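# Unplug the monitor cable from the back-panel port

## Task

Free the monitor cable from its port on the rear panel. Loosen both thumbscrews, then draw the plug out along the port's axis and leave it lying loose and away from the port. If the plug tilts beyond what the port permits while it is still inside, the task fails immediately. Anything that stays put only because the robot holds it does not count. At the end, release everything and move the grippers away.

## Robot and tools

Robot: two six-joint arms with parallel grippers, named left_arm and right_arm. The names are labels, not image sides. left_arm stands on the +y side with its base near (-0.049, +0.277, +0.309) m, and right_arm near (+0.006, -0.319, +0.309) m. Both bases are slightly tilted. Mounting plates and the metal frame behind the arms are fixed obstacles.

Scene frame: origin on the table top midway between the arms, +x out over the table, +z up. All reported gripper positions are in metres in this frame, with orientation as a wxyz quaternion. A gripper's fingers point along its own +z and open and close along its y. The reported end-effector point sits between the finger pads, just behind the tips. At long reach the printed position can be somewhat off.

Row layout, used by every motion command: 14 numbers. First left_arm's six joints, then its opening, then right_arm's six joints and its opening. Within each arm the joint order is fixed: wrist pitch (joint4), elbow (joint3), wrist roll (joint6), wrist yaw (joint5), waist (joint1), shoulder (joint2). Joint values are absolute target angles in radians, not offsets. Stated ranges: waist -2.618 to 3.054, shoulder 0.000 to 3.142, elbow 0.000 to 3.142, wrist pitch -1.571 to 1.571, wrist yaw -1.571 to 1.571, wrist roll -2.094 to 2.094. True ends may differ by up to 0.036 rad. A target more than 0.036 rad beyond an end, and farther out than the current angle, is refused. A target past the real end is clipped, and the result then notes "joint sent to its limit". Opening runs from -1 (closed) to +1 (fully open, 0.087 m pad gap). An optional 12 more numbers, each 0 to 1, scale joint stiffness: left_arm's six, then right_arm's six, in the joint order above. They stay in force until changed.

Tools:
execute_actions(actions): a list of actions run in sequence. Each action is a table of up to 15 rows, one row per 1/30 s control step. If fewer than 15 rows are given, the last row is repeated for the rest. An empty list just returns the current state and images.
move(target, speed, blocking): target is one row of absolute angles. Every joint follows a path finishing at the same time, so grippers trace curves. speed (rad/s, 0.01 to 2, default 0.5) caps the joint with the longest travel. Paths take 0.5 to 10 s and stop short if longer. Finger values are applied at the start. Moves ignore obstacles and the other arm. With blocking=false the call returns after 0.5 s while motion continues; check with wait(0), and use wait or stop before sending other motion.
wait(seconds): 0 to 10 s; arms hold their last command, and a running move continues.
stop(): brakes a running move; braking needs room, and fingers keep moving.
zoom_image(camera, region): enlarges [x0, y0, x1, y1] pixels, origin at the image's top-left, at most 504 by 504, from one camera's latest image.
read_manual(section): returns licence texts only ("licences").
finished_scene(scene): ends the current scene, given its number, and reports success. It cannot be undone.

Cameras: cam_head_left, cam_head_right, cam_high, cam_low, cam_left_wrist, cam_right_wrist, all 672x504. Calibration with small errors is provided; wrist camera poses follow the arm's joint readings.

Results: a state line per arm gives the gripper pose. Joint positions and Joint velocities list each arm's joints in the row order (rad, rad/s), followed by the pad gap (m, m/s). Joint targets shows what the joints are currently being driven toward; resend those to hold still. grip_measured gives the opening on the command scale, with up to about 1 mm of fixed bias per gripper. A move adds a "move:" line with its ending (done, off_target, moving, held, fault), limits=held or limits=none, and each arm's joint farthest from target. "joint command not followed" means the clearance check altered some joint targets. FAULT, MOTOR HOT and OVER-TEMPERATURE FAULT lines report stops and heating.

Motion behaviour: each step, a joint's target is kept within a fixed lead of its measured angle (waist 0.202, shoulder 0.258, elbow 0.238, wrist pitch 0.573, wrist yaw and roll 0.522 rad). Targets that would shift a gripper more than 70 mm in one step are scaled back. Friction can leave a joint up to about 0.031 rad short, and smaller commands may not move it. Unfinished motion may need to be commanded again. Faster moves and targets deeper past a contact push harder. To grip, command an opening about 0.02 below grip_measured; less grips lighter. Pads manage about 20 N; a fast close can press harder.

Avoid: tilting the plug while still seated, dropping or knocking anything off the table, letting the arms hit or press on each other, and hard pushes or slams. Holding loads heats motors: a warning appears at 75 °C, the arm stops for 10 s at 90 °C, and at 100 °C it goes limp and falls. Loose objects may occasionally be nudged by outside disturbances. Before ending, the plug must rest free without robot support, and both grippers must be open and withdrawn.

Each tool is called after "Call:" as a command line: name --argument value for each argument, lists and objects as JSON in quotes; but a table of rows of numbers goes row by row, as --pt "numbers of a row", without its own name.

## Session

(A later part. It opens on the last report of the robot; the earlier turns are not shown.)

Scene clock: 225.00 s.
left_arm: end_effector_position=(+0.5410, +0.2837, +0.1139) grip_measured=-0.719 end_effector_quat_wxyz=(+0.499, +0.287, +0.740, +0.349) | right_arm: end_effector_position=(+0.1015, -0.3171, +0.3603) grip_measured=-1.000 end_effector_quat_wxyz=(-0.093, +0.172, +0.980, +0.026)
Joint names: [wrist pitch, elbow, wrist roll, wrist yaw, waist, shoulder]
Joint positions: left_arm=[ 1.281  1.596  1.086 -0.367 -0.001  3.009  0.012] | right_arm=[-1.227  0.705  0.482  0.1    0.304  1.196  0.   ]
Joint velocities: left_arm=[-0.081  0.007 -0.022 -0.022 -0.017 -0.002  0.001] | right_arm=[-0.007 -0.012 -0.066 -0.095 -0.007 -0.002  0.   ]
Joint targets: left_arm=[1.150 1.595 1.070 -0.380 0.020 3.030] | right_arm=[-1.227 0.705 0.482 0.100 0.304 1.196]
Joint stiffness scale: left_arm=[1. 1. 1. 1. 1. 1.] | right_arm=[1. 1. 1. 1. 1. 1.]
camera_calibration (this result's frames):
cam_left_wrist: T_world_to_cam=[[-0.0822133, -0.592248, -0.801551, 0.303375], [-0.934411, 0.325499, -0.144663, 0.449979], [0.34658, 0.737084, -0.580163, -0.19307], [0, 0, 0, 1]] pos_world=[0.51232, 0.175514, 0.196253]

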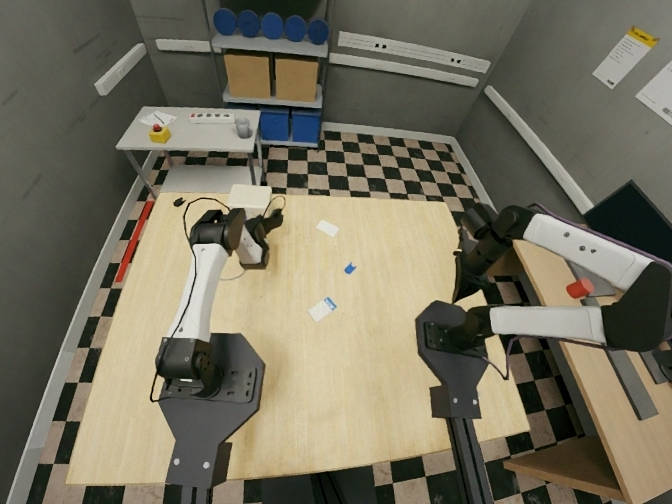

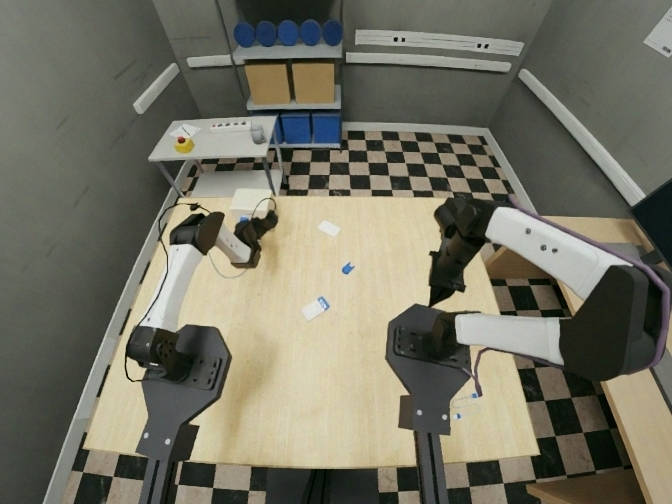

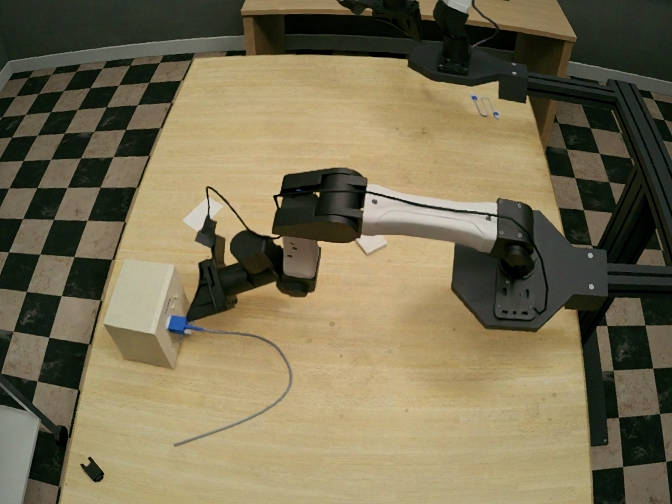

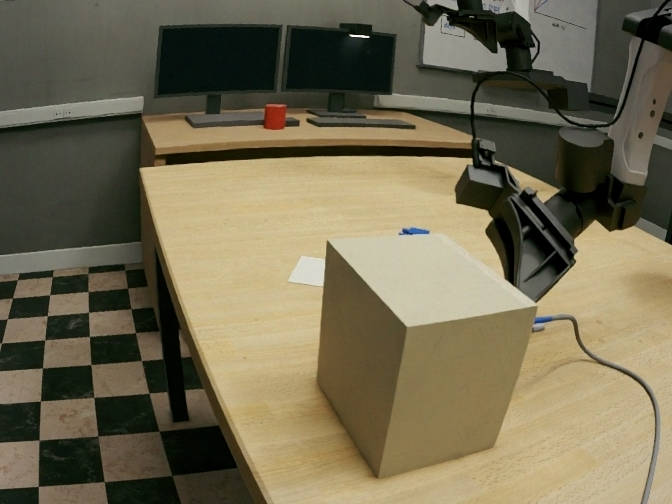

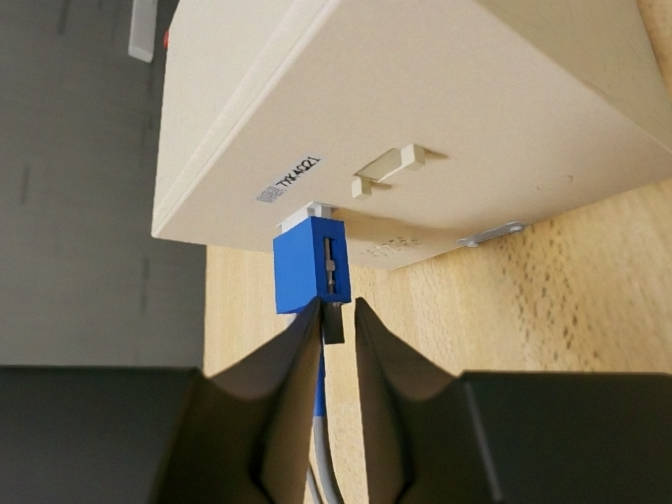

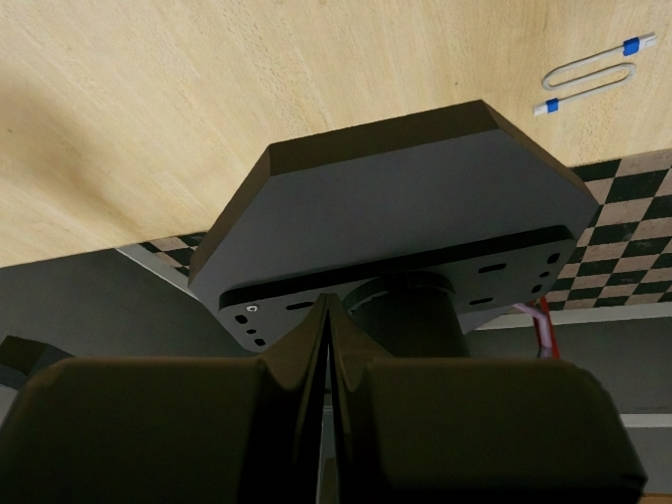

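Call:
execute_actions --actions '[[[1.22,1.6,1.07,-0.375,0.012,3.03,-0.68,-1.227,0.705,0.482,0.1,0.304,1.196,-1],[1.28,1.6,1.07,-0.375,0.01,3.03,-0.64,-1.227,0.705,0.482,0.1,0.304,1.196,-1],[1.31,1.6,1.07,-0.375,0.01,3.03,-0.62,-1.227,0.705,0.482,0.1,0.304,1.196,-1],[1.324,1.6,1.07,-0.375,0.013,3.03,-0.62,-1.227,0.705,0.482,0.1,0.304,1.196,-1],[1.324,1.6,1.07,-0.375,0.017,3.03,-0.62,-1.227,0.705,0.482,0.1,0.304,1.196,-1]]]'

Call:
move --target '[1.396,1.701,1.271,-0.425,-0.013,3.126,-0.66,-1.227,0.705,0.482,0.1,0.304,1.196,-1]' --speed 0.3

Call:
zoom_image --camera "cam_left_wrist" --region '[260,190,420,390]'

Scene clock: 227.87 s.
left_arm: end_effector_position=(+0.5421, +0.2902, +0.1189) grip_measured=-0.620 end_effector_quat_wxyz=(+0.510, +0.271, +0.736, +0.354) | right_arm: end_effector_position=(+0.1015, -0.3171, +0.3603) grip_measured=-1.000 end_effector_quat_wxyz=(-0.093, +0.172, +0.980, +0.026)
Joint names: [wrist pitch, elbow, wrist roll, wrist yaw, waist, shoulder]
Joint positions: left_arm=[ 1.318  1.596  1.075 -0.367  0.008  3.011  0.017] | right_arm=[-1.227  0.705  0.482  0.1    0.304  1.196  0.   ]
Joint velocities: left_arm=[-0.095  0.002 -0.11   0.007  0.022 -0.027 -0.   ] | right_arm=[-0.051 -0.007 -0.022 -0.037  0.022 -0.007  0.   ]
Joint targets: left_arm=[1.324 1.600 1.070 -0.375 0.017 3.030] | right_arm=[-1.227 0.705 0.482 0.100 0.304 1.196]
Joint stiffness scale: left_arm=[1. 1. 1. 1. 1. 1.] | right_arm=[1. 1. 1. 1. 1. 1.]
camera_calibration (this result's frames):
cam_left_wrist: T_world_to_cam=[[-0.0435538, -0.603036, -0.796524, 0.292983], [-0.934747, 0.306013, -0.180566, 0.459772], [0.352635, 0.736684, -0.577014, -0.198932], [0, 0, 0, 1]] pos_world=[0.512681, 0.182533, 0.201601]

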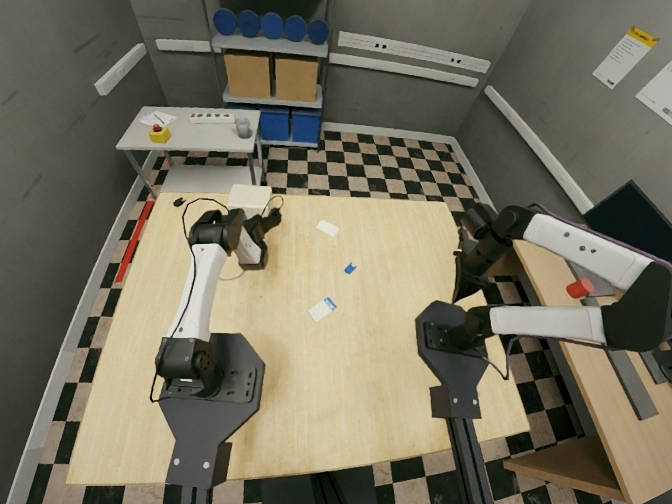

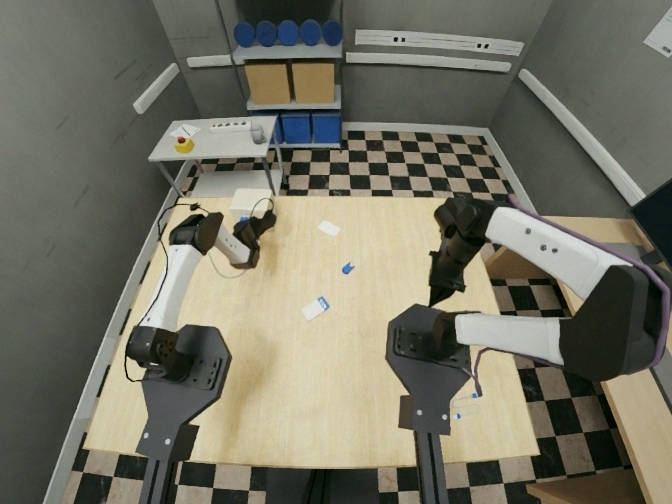

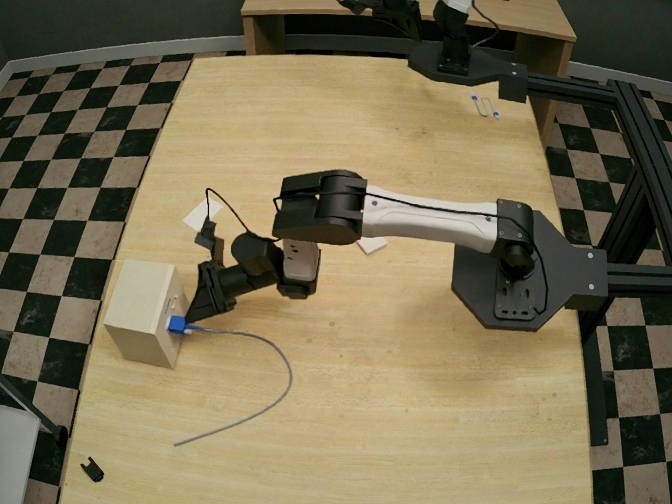

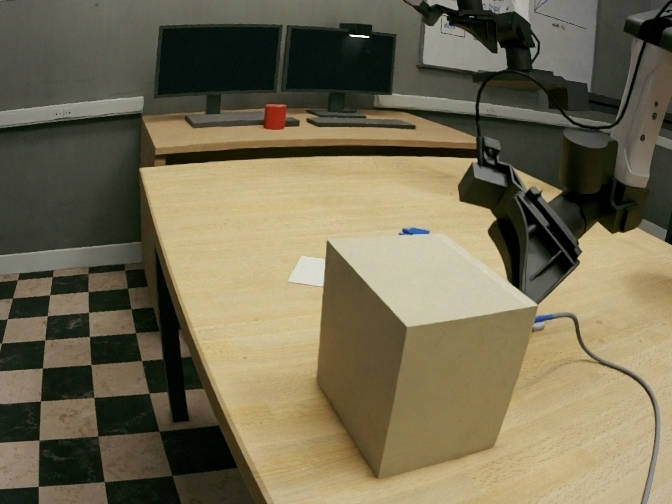

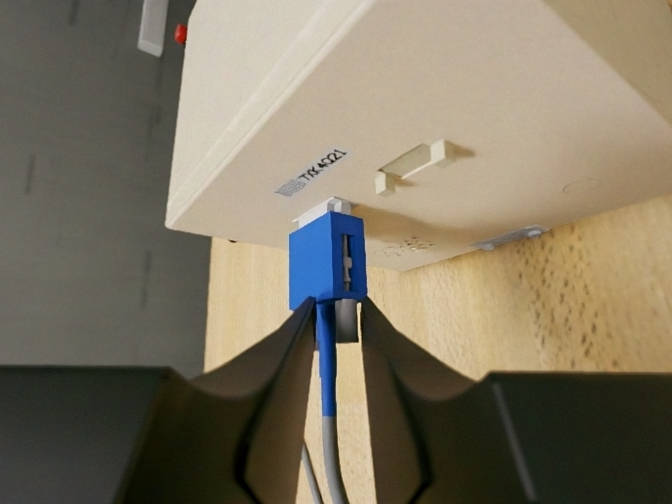

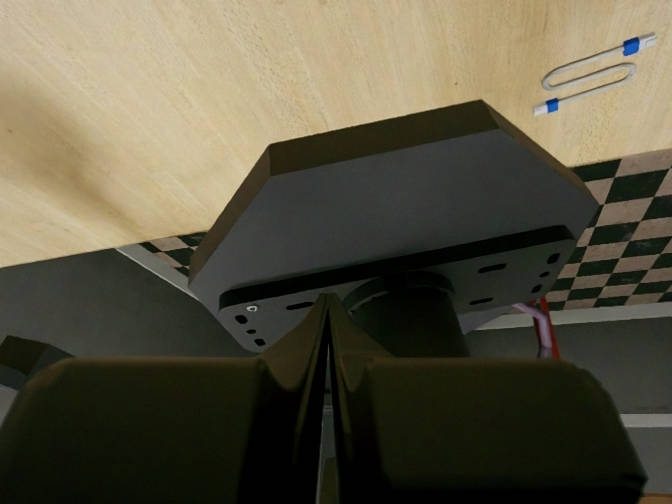

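Scene clock: 229.20 s.
left_arm: end_effector_position=(+0.5406, +0.2908, +0.1152) grip_measured=-0.660 end_effector_quat_wxyz=(+0.487, +0.312, +0.700, +0.420) | right_arm: end_effector_position=(+0.1015, -0.3171, +0.3603) grip_measured=-1.000 end_effector_quat_wxyz=(-0.093, +0.172, +0.980, +0.026)
Joint names: [wrist pitch, elbow, wrist roll, wrist yaw, waist, shoulder]
Joint positions: left_arm=[ 1.391  1.685  1.263 -0.413 -0.006  3.107  0.015] | right_arm=[-1.227  0.705  0.482  0.1    0.304  1.196  0.   ]
Joint velocities: left_arm=[ 0.022 -0.002 -0.022 -0.037 -0.007 -0.012 -0.001] | right_arm=[-0.037 -0.012 -0.022  0.022 -0.007 -0.007  0.   ]
Joint targets: left_arm=[1.396 1.701 1.271 -0.425 -0.013 3.126] | right_arm=[-1.227 0.705 0.482 0.100 0.304 1.196]
Joint stiffness scale: left_arm=[1. 1. 1. 1. 1. 1.] | right_arm=[1. 1. 1. 1. 1. 1.]
move: done; limits=none; left_arm: farthest joint: the shoulder, 0.019 radians from its target (0.115 radians at the start); right_arm: farthest joint: the waist, 0.000 radians from its target (0.000 radians at the start)
camera_calibration (this result's frames):
cam_left_wrist: T_world_to_cam=[[-0.0322979, -0.453201, -0.890823, 0.251541], [-0.934797, 0.329119, -0.133545, 0.44537], [0.35371, 0.828426, -0.434281, -0.244663], [0, 0, 0, 1]] pos_world=[0.510995, 0.170104, 0.177303]

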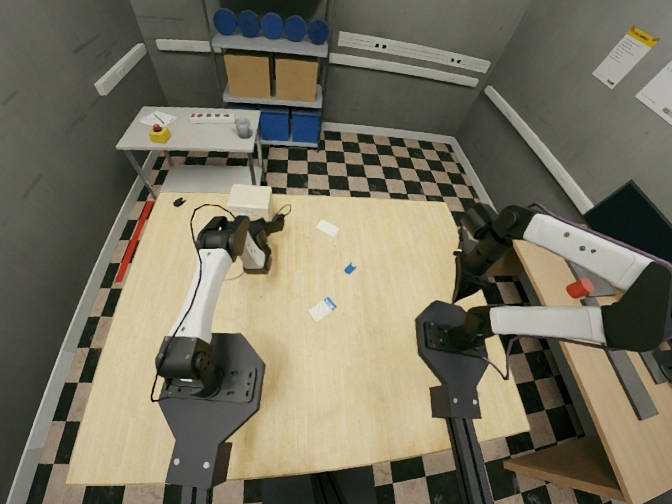

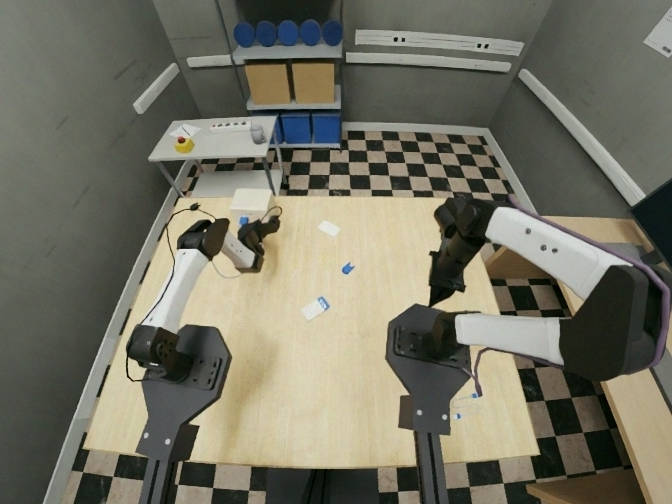

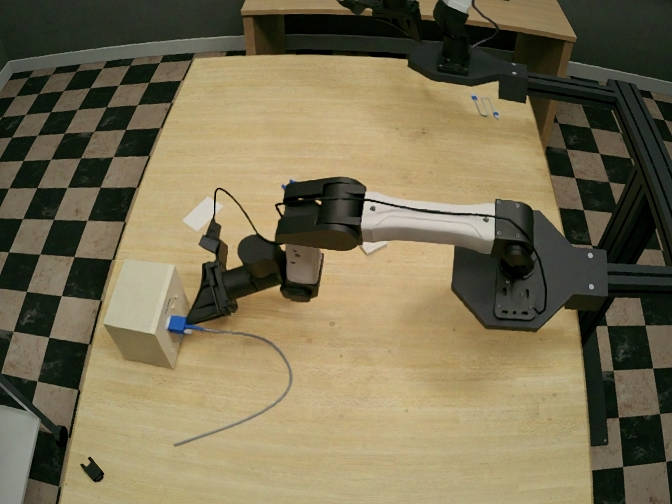

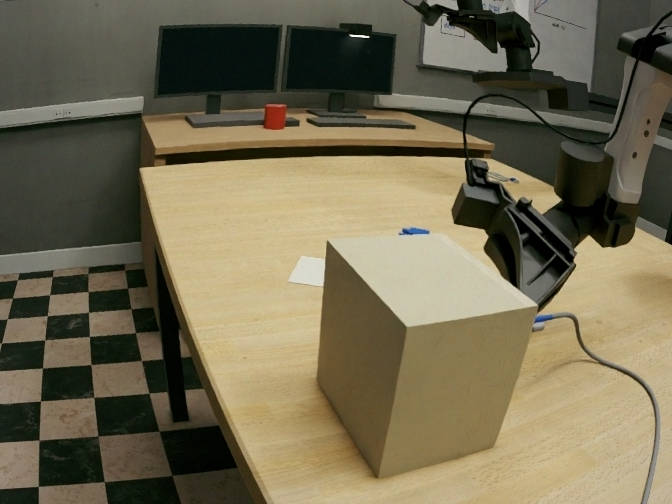

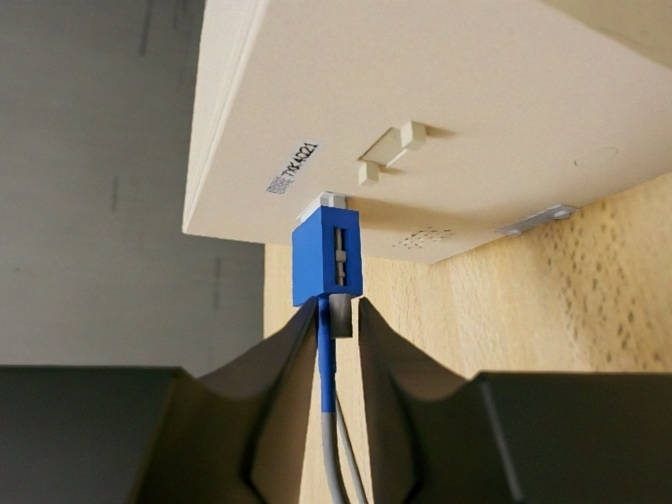

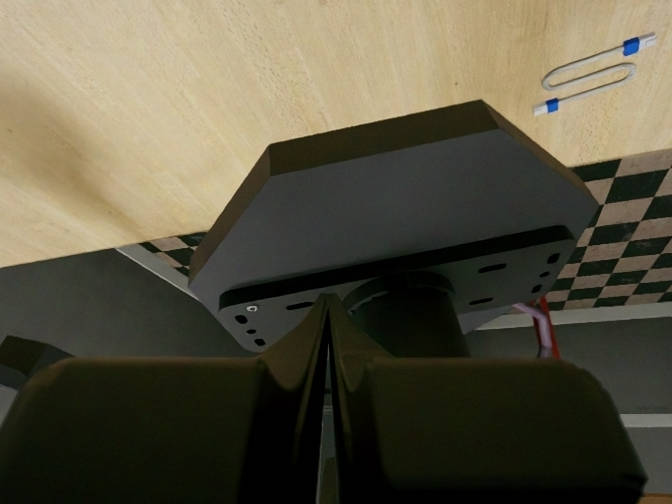

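Region (260, 190, 420, 390) of cam_left_wrist's 672x504 image, scaled by 2.520, with more detail than that image has; it fills the left 403 columns of this view, and the rest is white.

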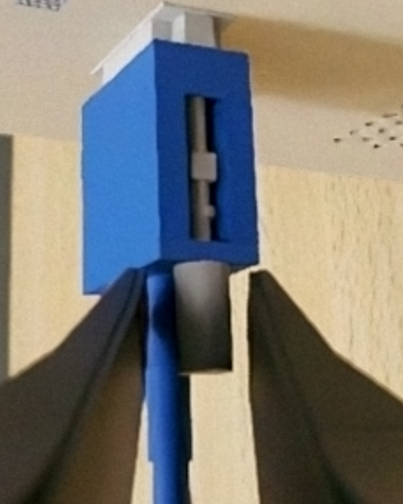

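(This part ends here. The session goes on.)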